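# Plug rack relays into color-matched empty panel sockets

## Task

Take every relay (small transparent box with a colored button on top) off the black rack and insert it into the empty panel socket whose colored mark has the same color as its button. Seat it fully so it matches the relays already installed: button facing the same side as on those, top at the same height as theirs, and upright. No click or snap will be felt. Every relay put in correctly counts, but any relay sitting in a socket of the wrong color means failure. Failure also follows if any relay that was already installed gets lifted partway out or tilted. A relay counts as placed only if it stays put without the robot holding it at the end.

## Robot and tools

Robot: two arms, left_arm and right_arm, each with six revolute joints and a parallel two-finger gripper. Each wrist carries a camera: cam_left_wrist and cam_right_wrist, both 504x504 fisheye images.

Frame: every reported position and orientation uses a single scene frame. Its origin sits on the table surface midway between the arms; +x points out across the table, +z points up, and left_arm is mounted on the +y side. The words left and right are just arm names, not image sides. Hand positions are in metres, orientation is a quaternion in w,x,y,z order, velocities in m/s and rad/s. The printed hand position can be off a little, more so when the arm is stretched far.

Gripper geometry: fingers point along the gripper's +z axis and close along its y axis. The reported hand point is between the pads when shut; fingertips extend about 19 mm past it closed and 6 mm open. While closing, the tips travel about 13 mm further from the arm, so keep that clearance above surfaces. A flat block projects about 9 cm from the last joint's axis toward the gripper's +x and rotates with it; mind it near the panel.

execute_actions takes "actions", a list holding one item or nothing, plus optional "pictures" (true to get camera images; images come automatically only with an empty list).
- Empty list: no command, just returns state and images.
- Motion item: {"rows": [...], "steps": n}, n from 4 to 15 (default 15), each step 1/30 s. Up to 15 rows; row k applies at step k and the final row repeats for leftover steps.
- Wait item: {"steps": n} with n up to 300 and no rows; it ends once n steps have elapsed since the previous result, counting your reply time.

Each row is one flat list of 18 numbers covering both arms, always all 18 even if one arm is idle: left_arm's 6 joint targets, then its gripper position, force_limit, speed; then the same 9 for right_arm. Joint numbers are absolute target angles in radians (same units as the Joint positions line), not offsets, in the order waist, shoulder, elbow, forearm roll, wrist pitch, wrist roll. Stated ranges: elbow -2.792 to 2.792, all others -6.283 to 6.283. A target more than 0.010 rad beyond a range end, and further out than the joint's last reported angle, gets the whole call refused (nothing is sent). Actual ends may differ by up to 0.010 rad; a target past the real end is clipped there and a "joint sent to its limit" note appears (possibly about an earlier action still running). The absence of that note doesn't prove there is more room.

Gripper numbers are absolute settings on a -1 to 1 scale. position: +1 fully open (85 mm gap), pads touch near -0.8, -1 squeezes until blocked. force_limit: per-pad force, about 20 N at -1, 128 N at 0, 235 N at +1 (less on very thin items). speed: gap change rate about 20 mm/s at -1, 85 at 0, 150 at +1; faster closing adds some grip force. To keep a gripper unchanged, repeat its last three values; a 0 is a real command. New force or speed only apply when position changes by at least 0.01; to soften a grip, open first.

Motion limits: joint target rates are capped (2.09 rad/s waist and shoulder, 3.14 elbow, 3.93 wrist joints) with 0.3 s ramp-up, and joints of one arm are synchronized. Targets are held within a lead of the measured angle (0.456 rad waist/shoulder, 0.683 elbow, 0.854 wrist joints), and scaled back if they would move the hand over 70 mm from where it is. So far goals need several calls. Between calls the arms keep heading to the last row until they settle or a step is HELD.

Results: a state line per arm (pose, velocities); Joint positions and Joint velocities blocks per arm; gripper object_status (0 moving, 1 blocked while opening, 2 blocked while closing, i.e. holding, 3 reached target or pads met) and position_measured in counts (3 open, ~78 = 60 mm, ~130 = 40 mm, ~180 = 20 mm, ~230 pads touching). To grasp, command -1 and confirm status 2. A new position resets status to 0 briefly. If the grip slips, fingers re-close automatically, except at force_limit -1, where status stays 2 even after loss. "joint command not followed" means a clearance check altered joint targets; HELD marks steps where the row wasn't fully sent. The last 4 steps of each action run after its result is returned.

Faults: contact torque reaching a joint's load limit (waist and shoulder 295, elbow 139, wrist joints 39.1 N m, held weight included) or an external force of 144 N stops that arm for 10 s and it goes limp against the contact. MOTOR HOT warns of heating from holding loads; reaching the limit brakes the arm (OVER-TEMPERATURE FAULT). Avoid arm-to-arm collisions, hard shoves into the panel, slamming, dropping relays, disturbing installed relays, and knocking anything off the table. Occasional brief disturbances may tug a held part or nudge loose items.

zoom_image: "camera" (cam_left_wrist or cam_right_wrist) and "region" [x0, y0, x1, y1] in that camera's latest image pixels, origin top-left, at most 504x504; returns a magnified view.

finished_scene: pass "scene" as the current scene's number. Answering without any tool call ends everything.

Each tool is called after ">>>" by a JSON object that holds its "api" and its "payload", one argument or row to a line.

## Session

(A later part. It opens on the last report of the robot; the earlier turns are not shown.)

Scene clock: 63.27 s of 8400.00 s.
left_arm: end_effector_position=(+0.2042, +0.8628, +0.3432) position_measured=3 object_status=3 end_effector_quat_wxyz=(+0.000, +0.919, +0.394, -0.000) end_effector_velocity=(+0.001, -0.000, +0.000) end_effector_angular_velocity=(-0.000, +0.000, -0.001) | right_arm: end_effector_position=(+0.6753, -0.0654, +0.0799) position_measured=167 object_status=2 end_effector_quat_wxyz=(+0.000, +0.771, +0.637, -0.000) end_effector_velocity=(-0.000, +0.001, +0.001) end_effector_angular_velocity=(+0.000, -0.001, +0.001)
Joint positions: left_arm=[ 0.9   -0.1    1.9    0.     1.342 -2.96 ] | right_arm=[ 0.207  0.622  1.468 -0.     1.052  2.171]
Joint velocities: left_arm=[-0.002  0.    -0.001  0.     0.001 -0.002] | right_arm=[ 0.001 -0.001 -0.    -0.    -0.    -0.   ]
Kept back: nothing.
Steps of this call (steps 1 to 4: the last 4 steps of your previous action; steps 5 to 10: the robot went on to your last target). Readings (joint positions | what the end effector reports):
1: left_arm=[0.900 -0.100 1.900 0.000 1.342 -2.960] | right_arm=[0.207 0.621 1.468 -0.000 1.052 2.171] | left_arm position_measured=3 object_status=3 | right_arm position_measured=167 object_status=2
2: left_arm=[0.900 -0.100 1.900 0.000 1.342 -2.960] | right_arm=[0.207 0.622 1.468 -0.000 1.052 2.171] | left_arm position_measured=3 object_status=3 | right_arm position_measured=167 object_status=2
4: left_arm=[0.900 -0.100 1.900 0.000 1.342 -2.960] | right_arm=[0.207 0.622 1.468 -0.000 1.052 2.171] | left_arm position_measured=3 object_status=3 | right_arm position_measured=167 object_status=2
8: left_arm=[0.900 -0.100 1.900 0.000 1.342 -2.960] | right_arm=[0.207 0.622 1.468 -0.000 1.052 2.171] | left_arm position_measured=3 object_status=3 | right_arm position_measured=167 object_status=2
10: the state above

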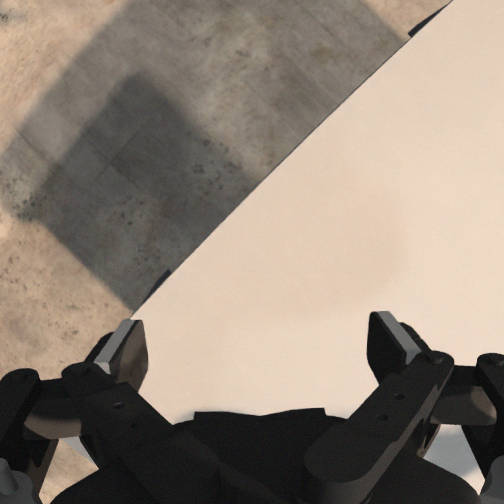

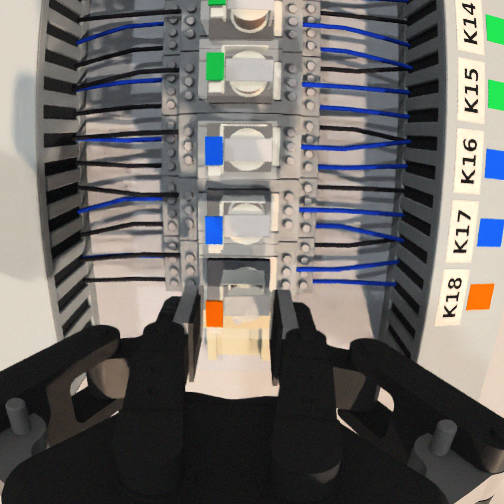

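Symmetric. Next 4 mm.

>>> {"api": "execute_actions", "payload": {
  "actions": [
    {"rows":[[0.9,-0.1,1.9,0,1.3416,-2.96,1,0,0,0.2067,0.6225,1.4691,0,1.05,2.1713,-1,-0.1,-0.5],[0.9,-0.1,1.9,0,1.3416,-2.96,1,0,0,0.2067,0.6225,1.4691,0,1.05,2.1713,-1,-0.1,-0.5],[0.9,-0.1,1.9,0,1.3416,-2.96,1,0,0,0.2067,0.6233,1.4698,0,1.0485,2.1713,-1,-0.1,-0.5],[0.9,-0.1,1.9,0,1.3416,-2.96,1,0,0,0.2067,0.6233,1.4698,0,1.0485,2.1713,-1,-0.1,-0.5],[0.9,-0.1,1.9,0,1.3416,-2.96,1,0,0,0.2067,0.624,1.4705,0,1.0471,2.1713,-1,-0.1,-0.5],[0.9,-0.1,1.9,0,1.3416,-2.96,1,0,0,0.2067,0.624,1.4705,0,1.0471,2.1713,-1,-0.1,-0.5],[0.9,-0.1,1.9,0,1.3416,-2.96,1,0,0,0.2067,0.6248,1.4712,0,1.0456,2.1713,-1,-0.1,-0.5]],"steps":11}
  ]
}}

>>> {"api": "execute_actions", "payload": {
  "actions": [
    {"steps":10}
  ],
  "pictures": true
}}

>>> {"api": "zoom_image", "payload": {
  "camera": "cam_right_wrist",
  "region": [130,130,360,360]
}}

Scene clock: 63.77 s of 8400.00 s.
left_arm: end_effector_position=(+0.2042, +0.8628, +0.3432) position_measured=3 object_status=3 end_effector_quat_wxyz=(+0.000, +0.919, +0.394, -0.000) end_effector_velocity=(-0.001, -0.000, -0.000) end_effector_angular_velocity=(-0.001, +0.001, +0.001) | right_arm: end_effector_position=(+0.6752, -0.0654, +0.0772) position_measured=167 object_status=2 end_effector_quat_wxyz=(+0.000, +0.771, +0.637, -0.000) end_effector_velocity=(-0.001, +0.000, -0.017) end_effector_angular_velocity=(-0.001, +0.002, +0.001)
Joint positions: left_arm=[ 0.9   -0.1    1.9    0.     1.342 -2.96 ] | right_arm=[ 0.207  0.624  1.47  -0.     1.047  2.171]
Joint velocities: left_arm=[ 0.001 -0.     0.001 -0.     0.001  0.001] | right_arm=[ 0.001  0.014  0.011  0.    -0.023 -0.   ]
Steps of this call (steps 1 to 8: the robot went on to your last target; steps 9 to 15: the first 7 steps of this action). Readings (joint positions | what the end effector reports):
9: left_arm=[0.900 -0.100 1.900 0.000 1.342 -2.960] | right_arm=[0.207 0.622 1.468 -0.000 1.051 2.171] | left_arm position_measured=3 object_status=3 | right_arm position_measured=167 object_status=2
10: left_arm=[0.900 -0.100 1.900 0.000 1.342 -2.960] | right_arm=[0.207 0.622 1.469 -0.000 1.051 2.171] | left_arm position_measured=3 object_status=3 | right_arm position_measured=167 object_status=2
12: left_arm=[0.900 -0.100 1.900 0.000 1.342 -2.960] | right_arm=[0.207 0.623 1.469 -0.000 1.049 2.171] | left_arm position_measured=3 object_status=3 | right_arm position_measured=167 object_status=2
15: the state above

Scene clock: 64.10 s of 8400.00 s.
left_arm: end_effector_position=(+0.2042, +0.8628, +0.3432) position_measured=3 object_status=3 end_effector_quat_wxyz=(+0.000, +0.919, +0.394, -0.000) end_effector_velocity=(-0.000, -0.000, -0.001) end_effector_angular_velocity=(-0.001, +0.001, -0.001) | right_arm: end_effector_position=(+0.6752, -0.0654, +0.0760) position_measured=167 object_status=2 end_effector_quat_wxyz=(+0.000, +0.771, +0.637, +0.000) end_effector_velocity=(-0.000, +0.000, -0.001) end_effector_angular_velocity=(-0.000, +0.001, +0.001)
Joint positions: left_arm=[ 0.9   -0.1    1.9    0.     1.342 -2.96 ] | right_arm=[ 0.207  0.625  1.471 -0.     1.046  2.171]
Joint velocities: left_arm=[0.    0.    0.001 0.    0.    0.001] | right_arm=[ 0.001  0.001  0.     0.    -0.    -0.   ]
Kept back: nothing.
Steps of this call (steps 1 to 4: the last 4 steps of your previous action; steps 5 to 10: the robot went on to your last target). Readings (joint positions | what the end effector reports):
1: left_arm=[0.900 -0.100 1.900 0.000 1.342 -2.960] | right_arm=[0.207 0.624 1.471 -0.000 1.047 2.171] | left_arm position_measured=3 object_status=3 | right_arm position_measured=167 object_status=2
2: left_arm=[0.900 -0.100 1.900 0.000 1.342 -2.960] | right_arm=[0.207 0.624 1.471 -0.000 1.046 2.171] | left_arm position_measured=3 object_status=3 | right_arm position_measured=167 object_status=2
4: left_arm=[0.900 -0.100 1.900 0.000 1.342 -2.960] | right_arm=[0.207 0.625 1.471 -0.000 1.046 2.171] | left_arm position_measured=3 object_status=3 | right_arm position_measured=167 object_status=2
8: left_arm=[0.900 -0.100 1.900 0.000 1.342 -2.960] | right_arm=[0.207 0.625 1.471 -0.000 1.046 2.171] | left_arm position_measured=3 object_status=3 | right_arm position_measured=167 object_status=2
10: the state above

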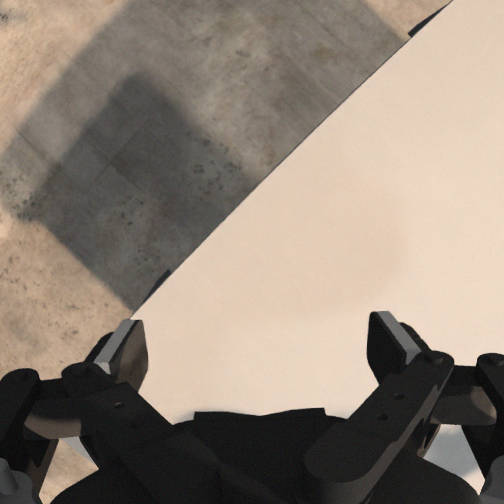

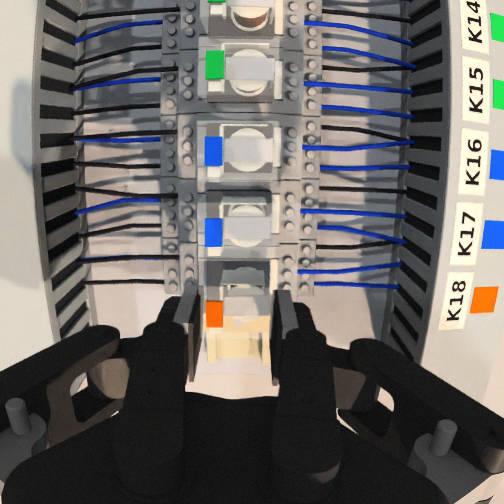

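Region (130, 130, 360, 360) of cam_right_wrist's 504x504 image, scaled by 2.191, with more detail than that image has.

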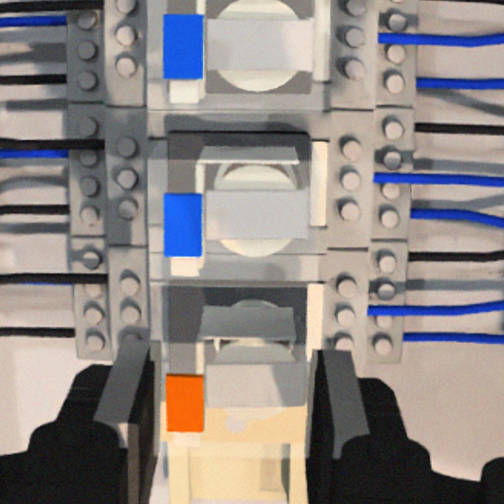

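>>> {"api": "execute_actions", "payload": {
  "actions": [
    {"rows":[[0.9,-0.1,1.9,0,1.3416,-2.96,1,0,0,0.2067,0.6256,1.4719,0,1.0441,2.1713,-1,-0.1,-0.5],[0.9,-0.1,1.9,0,1.3416,-2.96,1,0,0,0.2067,0.6256,1.4719,0,1.0441,2.1713,-1,-0.1,-0.5],[0.9,-0.1,1.9,0,1.3416,-2.96,1,0,0,0.2067,0.6263,1.4726,0,1.0427,2.1713,-1,-0.1,-0.5],[0.9,-0.1,1.9,0,1.3416,-2.96,1,0,0,0.2067,0.6263,1.4726,0,1.0427,2.1713,-1,-0.1,-0.5],[0.9,-0.1,1.9,0,1.3416,-2.96,1,0,0,0.2067,0.6271,1.4733,0,1.0412,2.1713,-1,-0.1,-0.5],[0.9,-0.1,1.9,0,1.3416,-2.96,1,0,0,0.2067,0.6271,1.4733,0,1.0412,2.1713,-1,-0.1,-0.5],[0.9,-0.1,1.9,0,1.3416,-2.96,1,0,0,0.2067,0.6278,1.474,0,1.0398,2.1713,-1,-0.1,-0.5],[0.9,-0.1,1.9,0,1.3416,-2.96,1,0,0,0.2067,0.6278,1.474,0,1.0398,2.1713,-1,-0.1,-0.5],[0.9,-0.1,1.9,0,1.3416,-2.96,1,0,0,0.2067,0.6283,1.4744,0,1.0389,2.1713,-1,-0.1,-0.5]],"steps":13}
  ]
}}

>>> {"api": "execute_actions", "payload": {
  "actions": [
    {"steps":10}
  ],
  "pictures": true
}}

>>> {"api": "zoom_image", "payload": {
  "camera": "cam_right_wrist",
  "region": [130,130,360,360]
}}

Scene clock: 64.70 s of 8400.00 s.
left_arm: end_effector_position=(+0.2042, +0.8628, +0.3432) position_measured=3 object_status=3 end_effector_quat_wxyz=(+0.000, +0.919, +0.394, -0.000) end_effector_velocity=(+0.000, +0.000, +0.000) end_effector_angular_velocity=(+0.001, -0.001, -0.000) | right_arm: end_effector_position=(+0.6752, -0.0654, +0.0724) position_measured=167 object_status=2 end_effector_quat_wxyz=(+0.000, +0.771, +0.637, +0.000) end_effector_velocity=(+0.000, +0.000, -0.005) end_effector_angular_velocity=(+0.001, -0.003, +0.000)
Joint positions: left_arm=[ 0.9   -0.1    1.9    0.     1.342 -2.96 ] | right_arm=[0.207 0.628 1.474 0.    1.04  2.171]
Joint velocities: left_arm=[-0.    -0.    -0.    -0.    -0.001  0.   ] | right_arm=[ 0.     0.004  0.005 -0.    -0.011 -0.   ]
Steps of this call (steps 1 to 9: the robot went on to your last target; steps 10 to 18: the first 9 steps of this action). Readings (joint positions | what the end effector reports):
10: left_arm=[0.900 -0.100 1.900 0.000 1.342 -2.960] | right_arm=[0.207 0.625 1.471 -0.000 1.046 2.171] | left_arm position_measured=3 object_status=3 | right_arm position_measured=167 object_status=2
11: left_arm=[0.900 -0.100 1.900 0.000 1.342 -2.960] | right_arm=[0.207 0.625 1.472 0.000 1.045 2.171] | left_arm position_measured=3 object_status=3 | right_arm position_measured=167 object_status=2
13: left_arm=[0.900 -0.100 1.900 0.000 1.342 -2.960] | right_arm=[0.207 0.626 1.472 0.000 1.043 2.171] | left_arm position_measured=3 object_status=3 | right_arm position_measured=167 object_status=2
17: left_arm=[0.900 -0.100 1.900 0.000 1.342 -2.960] | right_arm=[0.207 0.627 1.474 0.000 1.040 2.171] | left_arm position_measured=3 object_status=3 | right_arm position_measured=167 object_status=2
18: the state above

Scene clock: 65.03 s of 8400.00 s.
left_arm: end_effector_position=(+0.2042, +0.8628, +0.3432) position_measured=3 object_status=3 end_effector_quat_wxyz=(+0.000, +0.919, +0.394, -0.000) end_effector_velocity=(-0.000, +0.000, -0.000) end_effector_angular_velocity=(-0.000, -0.000, +0.001) | right_arm: end_effector_position=(+0.6751, -0.0655, +0.0717) position_measured=167 object_status=2 end_effector_quat_wxyz=(+0.000, +0.771, +0.637, +0.000) end_effector_velocity=(-0.000, -0.000, -0.001) end_effector_angular_velocity=(-0.000, +0.000, +0.000)
Joint positions: left_arm=[ 0.9   -0.1    1.9    0.     1.342 -2.96 ] | right_arm=[0.207 0.628 1.474 0.    1.039 2.171]
Joint velocities: left_arm=[ 0.001  0.001  0.    -0.    -0.001  0.   ] | right_arm=[ 0.  0.  0. -0. -0.  0.]
Kept back: nothing.
Steps of this call (steps 1 to 4: the last 4 steps of your previous action; steps 5 to 10: the robot went on to your last target). Readings (joint positions | what the end effector reports):
1: left_arm=[0.900 -0.100 1.900 0.000 1.342 -2.960] | right_arm=[0.207 0.628 1.474 0.000 1.040 2.171] | left_arm position_measured=3 object_status=3 | right_arm position_measured=167 object_status=2
2: left_arm=[0.900 -0.100 1.900 0.000 1.342 -2.960] | right_arm=[0.207 0.628 1.474 0.000 1.039 2.171] | left_arm position_measured=3 object_status=3 | right_arm position_measured=167 object_status=2
4: left_arm=[0.900 -0.100 1.900 0.000 1.342 -2.960] | right_arm=[0.207 0.628 1.474 0.000 1.039 2.171] | left_arm position_measured=3 object_status=3 | right_arm position_measured=167 object_status=2
8: left_arm=[0.900 -0.100 1.900 0.000 1.342 -2.960] | right_arm=[0.207 0.628 1.474 0.000 1.039 2.171] | left_arm position_measured=3 object_status=3 | right_arm position_measured=167 object_status=2
10: the state above

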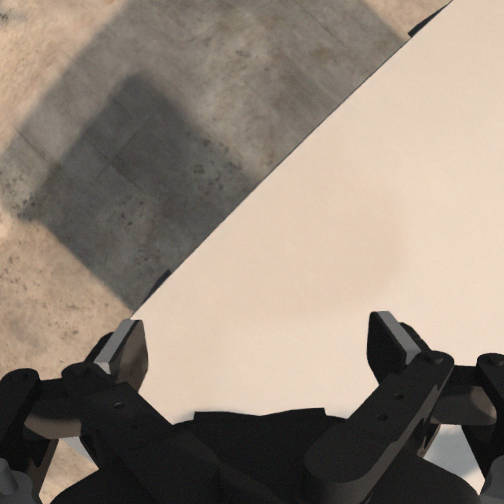

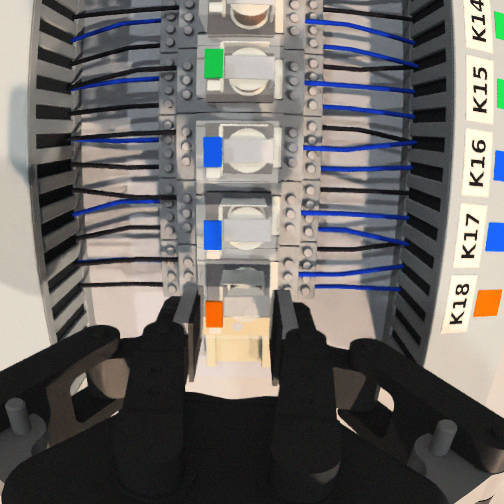

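Region (130, 130, 360, 360) of cam_right_wrist's 504x504 image, scaled by 2.191, with more detail than that image has.

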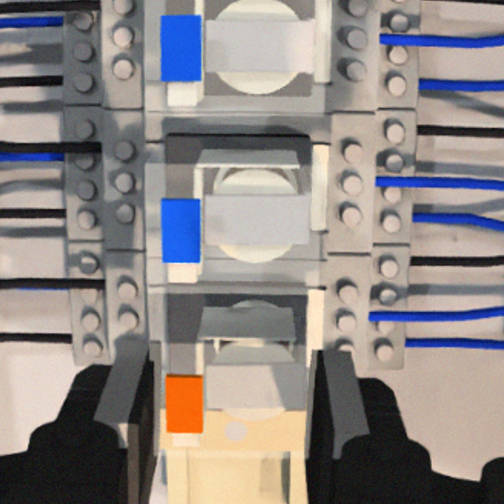

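>>> {"api": "execute_actions", "payload": {
  "actions": [
    {"rows":[[0.9,-0.1,1.9,0,1.3416,-2.96,1,0,0,0.2067,0.6286,1.4747,0,1.0383,2.1713,-1,-0.1,-0.5]],"steps":8}
  ]
}}

>>> {"api": "execute_actions", "payload": {
  "actions": [
    {"steps":8}
  ],
  "pictures": true
}}

>>> {"api": "zoom_image", "payload": {
  "camera": "cam_right_wrist",
  "region": [130,130,360,360]
}}

Scene clock: 65.37 s of 8400.00 s.
left_arm: end_effector_position=(+0.2042, +0.8628, +0.3432) position_measured=3 object_status=3 end_effector_quat_wxyz=(+0.000, +0.919, +0.394, -0.000) end_effector_velocity=(-0.000, -0.000, -0.000) end_effector_angular_velocity=(-0.001, +0.001, +0.000) | right_arm: end_effector_position=(+0.6751, -0.0655, +0.0713) position_measured=167 object_status=2 end_effector_quat_wxyz=(+0.000, +0.771, +0.637, +0.000) end_effector_velocity=(-0.000, +0.000, -0.001) end_effector_angular_velocity=(+0.000, +0.000, +0.000)
Joint positions: left_arm=[ 0.9   -0.1    1.9    0.     1.342 -2.96 ] | right_arm=[0.207 0.628 1.475 0.    1.038 2.171]
Joint velocities: left_arm=[ 0.    -0.     0.001  0.     0.001  0.   ] | right_arm=[ 0.     0.001  0.001  0.    -0.002 -0.   ]
Steps of this call (steps 1 to 6: the robot went on to your last target; steps 7 to 10: the first 4 steps of this action). Readings (joint positions | what the end effector reports):
7: left_arm=[0.900 -0.100 1.900 0.000 1.342 -2.960] | right_arm=[0.207 0.628 1.474 0.000 1.039 2.171] | left_arm position_measured=3 object_status=3 | right_arm position_measured=167 object_status=2
8: left_arm=[0.900 -0.100 1.900 0.000 1.342 -2.960] | right_arm=[0.207 0.628 1.474 0.000 1.039 2.171] | left_arm position_measured=3 object_status=3 | right_arm position_measured=167 object_status=2
10: the state above

Scene clock: 75.57 s of 8400.00 s.
left_arm: end_effector_position=(+0.2042, +0.8628, +0.3432) position_measured=3 object_status=3 end_effector_quat_wxyz=(+0.000, +0.919, +0.394, -0.000) end_effector_velocity=(-0.001, -0.000, -0.001) end_effector_angular_velocity=(-0.002, +0.001, +0.003) | right_arm: end_effector_position=(+0.6754, -0.0653, +0.0727) position_measured=167 object_status=2 end_effector_quat_wxyz=(+0.000, +0.771, +0.637, +0.000) end_effector_velocity=(-0.000, +0.000, +0.000) end_effector_angular_velocity=(-0.000, -0.000, +0.000)
Joint positions: left_arm=[ 0.9   -0.1    1.9    0.     1.342 -2.96 ] | right_arm=[0.207 0.627 1.473 0.    1.04  2.171]
Joint velocities: left_arm=[ 0.001  0.     0.001  0.     0.001 -0.002] | right_arm=[ 0. -0.  0. -0.  0. -0.]
FORCE FAULT: contact force on the right arm reached its limit, and that arm stopped for 10 seconds. The contact can be on any part of that arm, not only on its tool. That arm's remaining commands of this call were not run. That arm holds still and accepts commands again. Move the arm away from the contact; if what it grips holds it there, let go first. Pushing or pulling that hard again can fault the arm again.
Kept back: nothing.
The stop of the right arm began at step 6 of this call (marked STOPPED below). From that step on that arm followed nothing that you had sent. Nothing is kept back now, and the robot has no last target.
Steps of this call (steps 1 to 4: the last 4 steps of your previous action; steps 5 to 8: the robot went on to your last target; steps 9 to 306: the stop continued). Readings (joint positions | what the end effector reports):
1: left_arm=[0.900 -0.100 1.900 0.000 1.342 -2.960] | right_arm=[0.207 0.628 1.475 0.000 1.038 2.171] | left_arm position_measured=3 object_status=3 | right_arm position_measured=167 object_status=2
2: left_arm=[0.900 -0.100 1.900 0.000 1.342 -2.960] | right_arm=[0.207 0.628 1.475 0.000 1.038 2.171] | left_arm position_measured=3 object_status=3 | right_arm position_measured=167 object_status=2
4: left_arm=[0.900 -0.100 1.900 0.000 1.342 -2.960] | right_arm=[0.207 0.628 1.475 0.000 1.038 2.171] | left_arm position_measured=3 object_status=3 | right_arm position_measured=167 object_status=2
6: left_arm=[0.900 -0.100 1.900 0.000 1.342 -2.960] | right_arm=[0.207 0.627 1.474 0.000 1.040 2.171] | left_arm position_measured=3 object_status=3 | right_arm position_measured=167 object_status=2 STOPPED (the right arm)
8: left_arm=[0.900 -0.100 1.900 0.000 1.342 -2.960] | right_arm=[0.207 0.627 1.473 0.000 1.040 2.171] | left_arm position_measured=3 object_status=3 | right_arm position_measured=167 object_status=2
306: the state above

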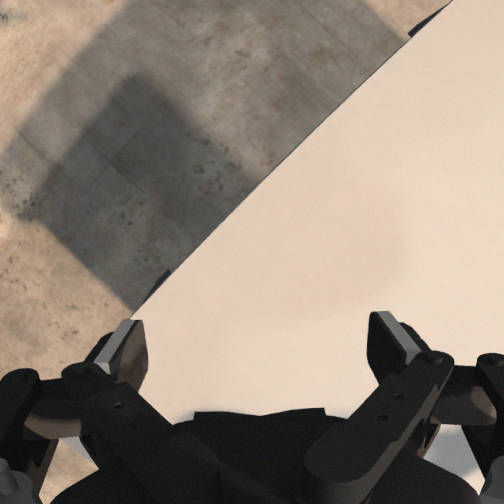

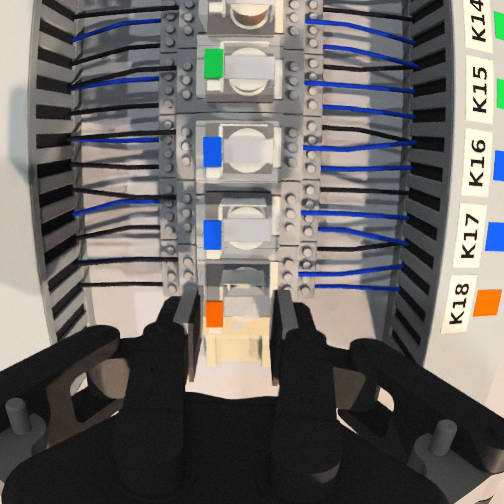

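Region (130, 130, 360, 360) of cam_right_wrist's 504x504 image, scaled by 2.191, with more detail than that image has.

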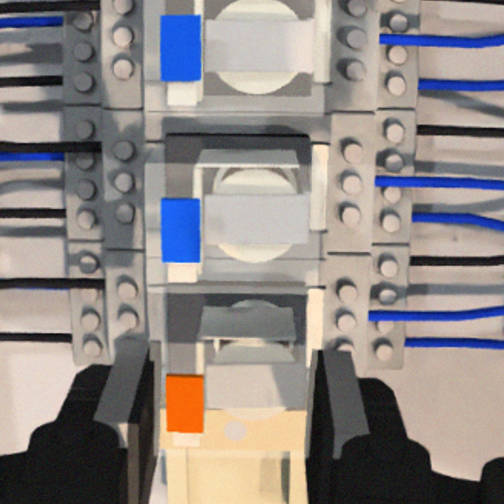

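>>> {"api": "execute_actions", "payload": {
  "actions": []
}}

Scene clock: 75.90 s of 8400.00 s.
left_arm: end_effector_position=(+0.2042, +0.8628, +0.3432) position_measured=3 object_status=3 end_effector_quat_wxyz=(+0.000, +0.919, +0.394, -0.000) end_effector_velocity=(+0.001, -0.001, -0.000) end_effector_angular_velocity=(+0.000, -0.000, -0.002) | right_arm: end_effector_position=(+0.6754, -0.0653, +0.0727) position_measured=167 object_status=2 end_effector_quat_wxyz=(+0.000, +0.771, +0.637, +0.000) end_effector_velocity=(-0.000, +0.000, -0.000) end_effector_angular_velocity=(+0.000, +0.000, +0.000)
Joint positions: left_arm=[ 0.9   -0.1    1.9    0.     1.342 -2.96 ] | right_arm=[0.207 0.627 1.473 0.    1.04  2.171]
Joint velocities: left_arm=[-0.003  0.     0.    -0.    -0.    -0.   ] | right_arm=[ 0.  0.  0.  0.  0. -0.]
Kept back: nothing.
Steps of this call (steps 1 to 10: nothing new was sent). Readings (joint positions | what the end effector reports):
1: left_arm=[0.900 -0.100 1.900 0.000 1.342 -2.960] | right_arm=[0.207 0.627 1.473 0.000 1.040 2.171] | left_arm position_measured=3 object_status=3 | right_arm position_measured=167 object_status=2
2: left_arm=[0.900 -0.100 1.900 0.000 1.342 -2.960] | right_arm=[0.207 0.627 1.473 0.000 1.040 2.171] | left_arm position_measured=3 object_status=3 | right_arm position_measured=167 object_status=2
4: left_arm=[0.900 -0.100 1.900 0.000 1.342 -2.960] | right_arm=[0.207 0.627 1.473 0.000 1.040 2.171] | left_arm position_measured=3 object_status=3 | right_arm position_measured=167 object_status=2
8: left_arm=[0.900 -0.100 1.900 0.000 1.342 -2.960] | right_arm=[0.207 0.627 1.473 0.000 1.040 2.171] | left_arm position_measured=3 object_status=3 | right_arm position_measured=167 object_status=2
10: the state above

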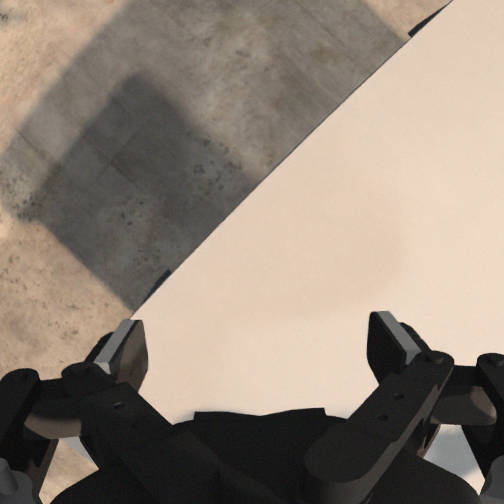

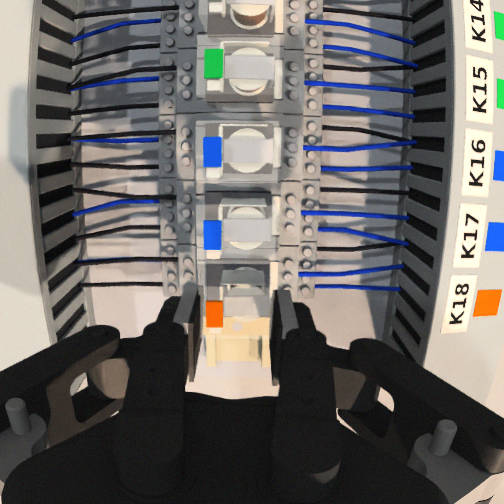

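>>> {"api": "execute_actions", "payload": {
  "actions": [
    {"rows":[[0.9,-0.1,1.9,0,1.3416,-2.96,1,0,0,0.2067,0.627,1.4733,0,1.041,2.1713,-0.2,0,0],[0.9,-0.1,1.9,0,1.3416,-2.96,1,0,0,0.2067,0.627,1.4733,0,1.041,2.1713,-0.2,0,0],[0.9,-0.1,1.9,0,1.3416,-2.96,1,0,0,0.2067,0.627,1.4733,0,1.041,2.1713,-0.2,0,0],[0.9,-0.1,1.9,0,1.3416,-2.96,1,0,0,0.2067,0.627,1.4733,0,1.041,2.1713,-0.2,0,0],[0.9,-0.1,1.9,0,1.3416,-2.96,1,0,0,0.2067,0.627,1.4733,0,1.041,2.1713,-0.2,0,0],[0.9,-0.1,1.9,0,1.3416,-2.96,1,0,0,0.2067,0.627,1.4733,0,1.041,2.1713,-0.2,0,0],[0.9,-0.1,1.9,0,1.3416,-2.96,1,0,0,0.2067,0.627,1.4733,0,1.041,2.1713,-0.2,0,0],[0.9,-0.1,1.9,0,1.3416,-2.96,1,0,0,0.2067,0.627,1.4733,0,1.041,2.1713,-0.2,0,0],[0.9,-0.1,1.9,0,1.3416,-2.96,1,0,0,0.2067,0.6217,1.4684,0,1.0515,2.1713,-0.2,0,0],[0.9,-0.1,1.9,0,1.3416,-2.96,1,0,0,0.2067,0.6186,1.4656,0,1.0574,2.1713,-0.2,0,0],[0.9,-0.1,1.9,0,1.3416,-2.96,1,0,0,0.2067,0.6016,1.4502,0,1.0898,2.1713,-0.2,0,0]],"steps":15}
  ]
}}

>>> {"api": "execute_actions", "payload": {
  "actions": [
    {"rows":[[0.9,-0.1,1.9,0,1.3416,-2.96,1,0,0,0.2067,0.5668,1.4098,0,1.165,2.1713,-0.2,0,0]],"steps":15}
  ]
}}

>>> {"api": "execute_actions", "payload": {
  "actions": [
    {"steps":10}
  ],
  "pictures": true
}}

Scene clock: 76.60 s of 8400.00 s.
left_arm: end_effector_position=(+0.2042, +0.8628, +0.3432) position_measured=3 object_status=3 end_effector_quat_wxyz=(+0.000, +0.919, +0.394, -0.000) end_effector_velocity=(-0.000, +0.001, +0.000) end_effector_angular_velocity=(+0.002, -0.001, +0.001) | right_arm: end_effector_position=(+0.6753, -0.0654, +0.0806) position_measured=154 object_status=0 end_effector_quat_wxyz=(-0.000, +0.771, +0.637, -0.000) end_effector_velocity=(+0.012, +0.006, +0.181) end_effector_angular_velocity=(+0.013, -0.028, -0.000)
Joint positions: left_arm=[ 0.9   -0.1    1.9    0.     1.342 -2.96 ] | right_arm=[0.207 0.621 1.468 0.    1.053 2.171]
Joint velocities: left_arm=[ 0.001 -0.001  0.     0.    -0.002  0.   ] | right_arm=[ 0.    -0.14  -0.129  0.001  0.238 -0.   ]
Steps of this call (steps 1 to 10: nothing new was sent; steps 11 to 21: the first 11 steps of this action). Readings (joint positions | what the end effector reports):
11: left_arm=[0.900 -0.100 1.900 0.000 1.342 -2.960] | right_arm=[0.207 0.627 1.473 0.000 1.040 2.171] | left_arm position_measured=3 object_status=3 | right_arm position_measured=167 object_status=0
12: left_arm=[0.900 -0.100 1.900 0.000 1.342 -2.960] | right_arm=[0.207 0.627 1.473 0.000 1.040 2.171] | left_arm position_measured=3 object_status=3 | right_arm position_measured=167 object_status=0
14: left_arm=[0.900 -0.100 1.900 0.000 1.342 -2.960] | right_arm=[0.207 0.627 1.473 0.000 1.041 2.171] | left_arm position_measured=3 object_status=3 | right_arm position_measured=159 object_status=0
18: left_arm=[0.900 -0.100 1.900 0.000 1.342 -2.960] | right_arm=[0.207 0.627 1.473 0.000 1.041 2.171] | left_arm position_measured=3 object_status=3 | right_arm position_measured=155 object_status=0
21: the state above

Scene clock: 77.10 s of 8400.00 s.
left_arm: end_effector_position=(+0.2042, +0.8628, +0.3432) position_measured=3 object_status=3 end_effector_quat_wxyz=(+0.000, +0.919, +0.394, -0.000) end_effector_velocity=(+0.000, +0.001, +0.000) end_effector_angular_velocity=(+0.001, -0.001, +0.000) | right_arm: end_effector_position=(+0.6753, -0.0654, +0.1559) position_measured=154 object_status=3 end_effector_quat_wxyz=(+0.000, +0.771, +0.637, +0.000) end_effector_velocity=(+0.001, -0.001, +0.001) end_effector_angular_velocity=(-0.000, -0.002, -0.001)
Joint positions: left_arm=[ 0.9   -0.1    1.9    0.     1.342 -2.96 ] | right_arm=[0.207 0.566 1.41  0.    1.165 2.171]
Joint velocities: left_arm=[ 0.001  0.    -0.001 -0.    -0.     0.   ] | right_arm=[-0.001  0.    -0.002 -0.001  0.    -0.   ]
Steps of this call (steps 1 to 4: the last 4 steps of your previous action; steps 5 to 15: the first 11 steps of this action). Readings (joint positions | what the end effector reports):
5: left_arm=[0.900 -0.100 1.900 0.000 1.342 -2.960] | right_arm=[0.207 0.601 1.450 -0.000 1.090 2.171] | left_arm position_measured=3 object_status=3 | right_arm position_measured=154 object_status=3
6: left_arm=[0.900 -0.100 1.900 0.000 1.342 -2.960] | right_arm=[0.207 0.599 1.447 -0.000 1.097 2.171] | left_arm position_measured=3 object_status=3 | right_arm position_measured=154 object_status=3
8: left_arm=[0.900 -0.100 1.900 0.000 1.342 -2.960] | right_arm=[0.207 0.577 1.421 -0.000 1.144 2.171] | left_arm position_measured=3 object_status=3 | right_arm position_measured=154 object_status=3
12: left_arm=[0.900 -0.100 1.900 0.000 1.342 -2.960] | right_arm=[0.207 0.566 1.410 0.000 1.165 2.171] | left_arm position_measured=3 object_status=3 | right_arm position_measured=154 object_status=3
15: the state above

Scene clock: 77.43 s of 8400.00 s.
left_arm: end_effector_position=(+0.2042, +0.8628, +0.3432) position_measured=3 object_status=3 end_effector_quat_wxyz=(+0.000, +0.919, +0.394, -0.000) end_effector_velocity=(-0.000, +0.000, +0.000) end_effector_angular_velocity=(+0.000, -0.000, +0.001) | right_arm: end_effector_position=(+0.6754, -0.0654, +0.1557) position_measured=154 object_status=3 end_effector_quat_wxyz=(+0.000, +0.771, +0.637, +0.000) end_effector_velocity=(-0.000, -0.000, +0.001) end_effector_angular_velocity=(+0.001, -0.001, -0.000)
Joint positions: left_arm=[ 0.9   -0.1    1.9    0.     1.342 -2.96 ] | right_arm=[0.207 0.567 1.41  0.    1.165 2.171]
Joint velocities: left_arm=[ 0.001 -0.    -0.     0.     0.    -0.   ] | right_arm=[-0.    -0.002  0.     0.    -0.    -0.   ]
Kept back: nothing.
Steps of this call (steps 1 to 4: the last 4 steps of your previous action; steps 5 to 10: the robot went on to your last target). Readings (joint positions | what the end effector reports):
1: left_arm=[0.900 -0.100 1.900 0.000 1.342 -2.960] | right_arm=[0.207 0.567 1.410 0.000 1.165 2.171] | left_arm position_measured=3 object_status=3 | right_arm position_measured=154 object_status=3
2: left_arm=[0.900 -0.100 1.900 0.000 1.342 -2.960] | right_arm=[0.207 0.567 1.410 0.000 1.165 2.171] | left_arm position_measured=3 object_status=3 | right_arm position_measured=154 object_status=3
4: left_arm=[0.900 -0.100 1.900 0.000 1.342 -2.960] | right_arm=[0.207 0.567 1.410 0.000 1.165 2.171] | left_arm position_measured=3 object_status=3 | right_arm position_measured=154 object_status=3
8: left_arm=[0.900 -0.100 1.900 0.000 1.342 -2.960] | right_arm=[0.207 0.567 1.410 0.000 1.165 2.171] | left_arm position_measured=3 object_status=3 | right_arm position_measured=154 object_status=3
10: the state above

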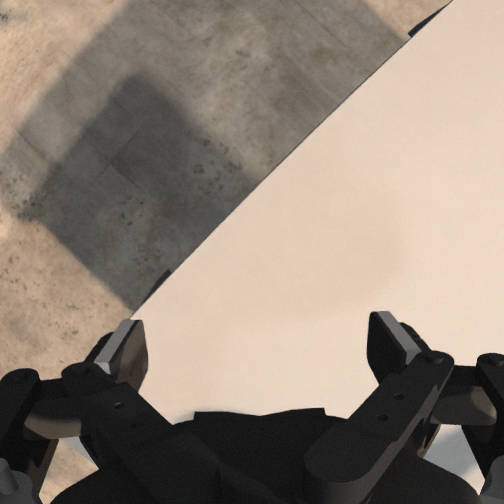

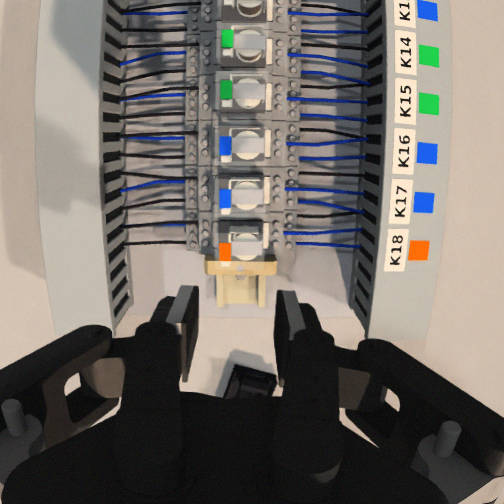

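>>> {"api": "zoom_image", "payload": {
  "camera": "cam_right_wrist",
  "region": [150,0,350,300]
}}

Region (150, 0, 350, 300) of cam_right_wrist's 504x504 image, scaled by 1.680, with more detail than that image has.

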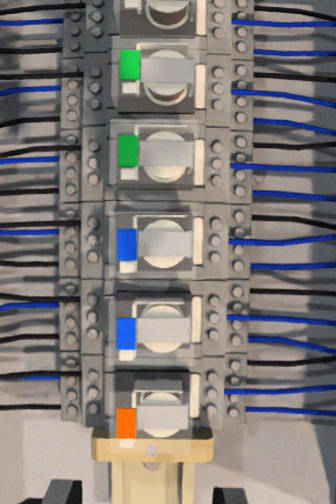

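>>> {"api": "finished_scene", "payload": {
  "scene": 2
}}

The scene is finished: the task was done.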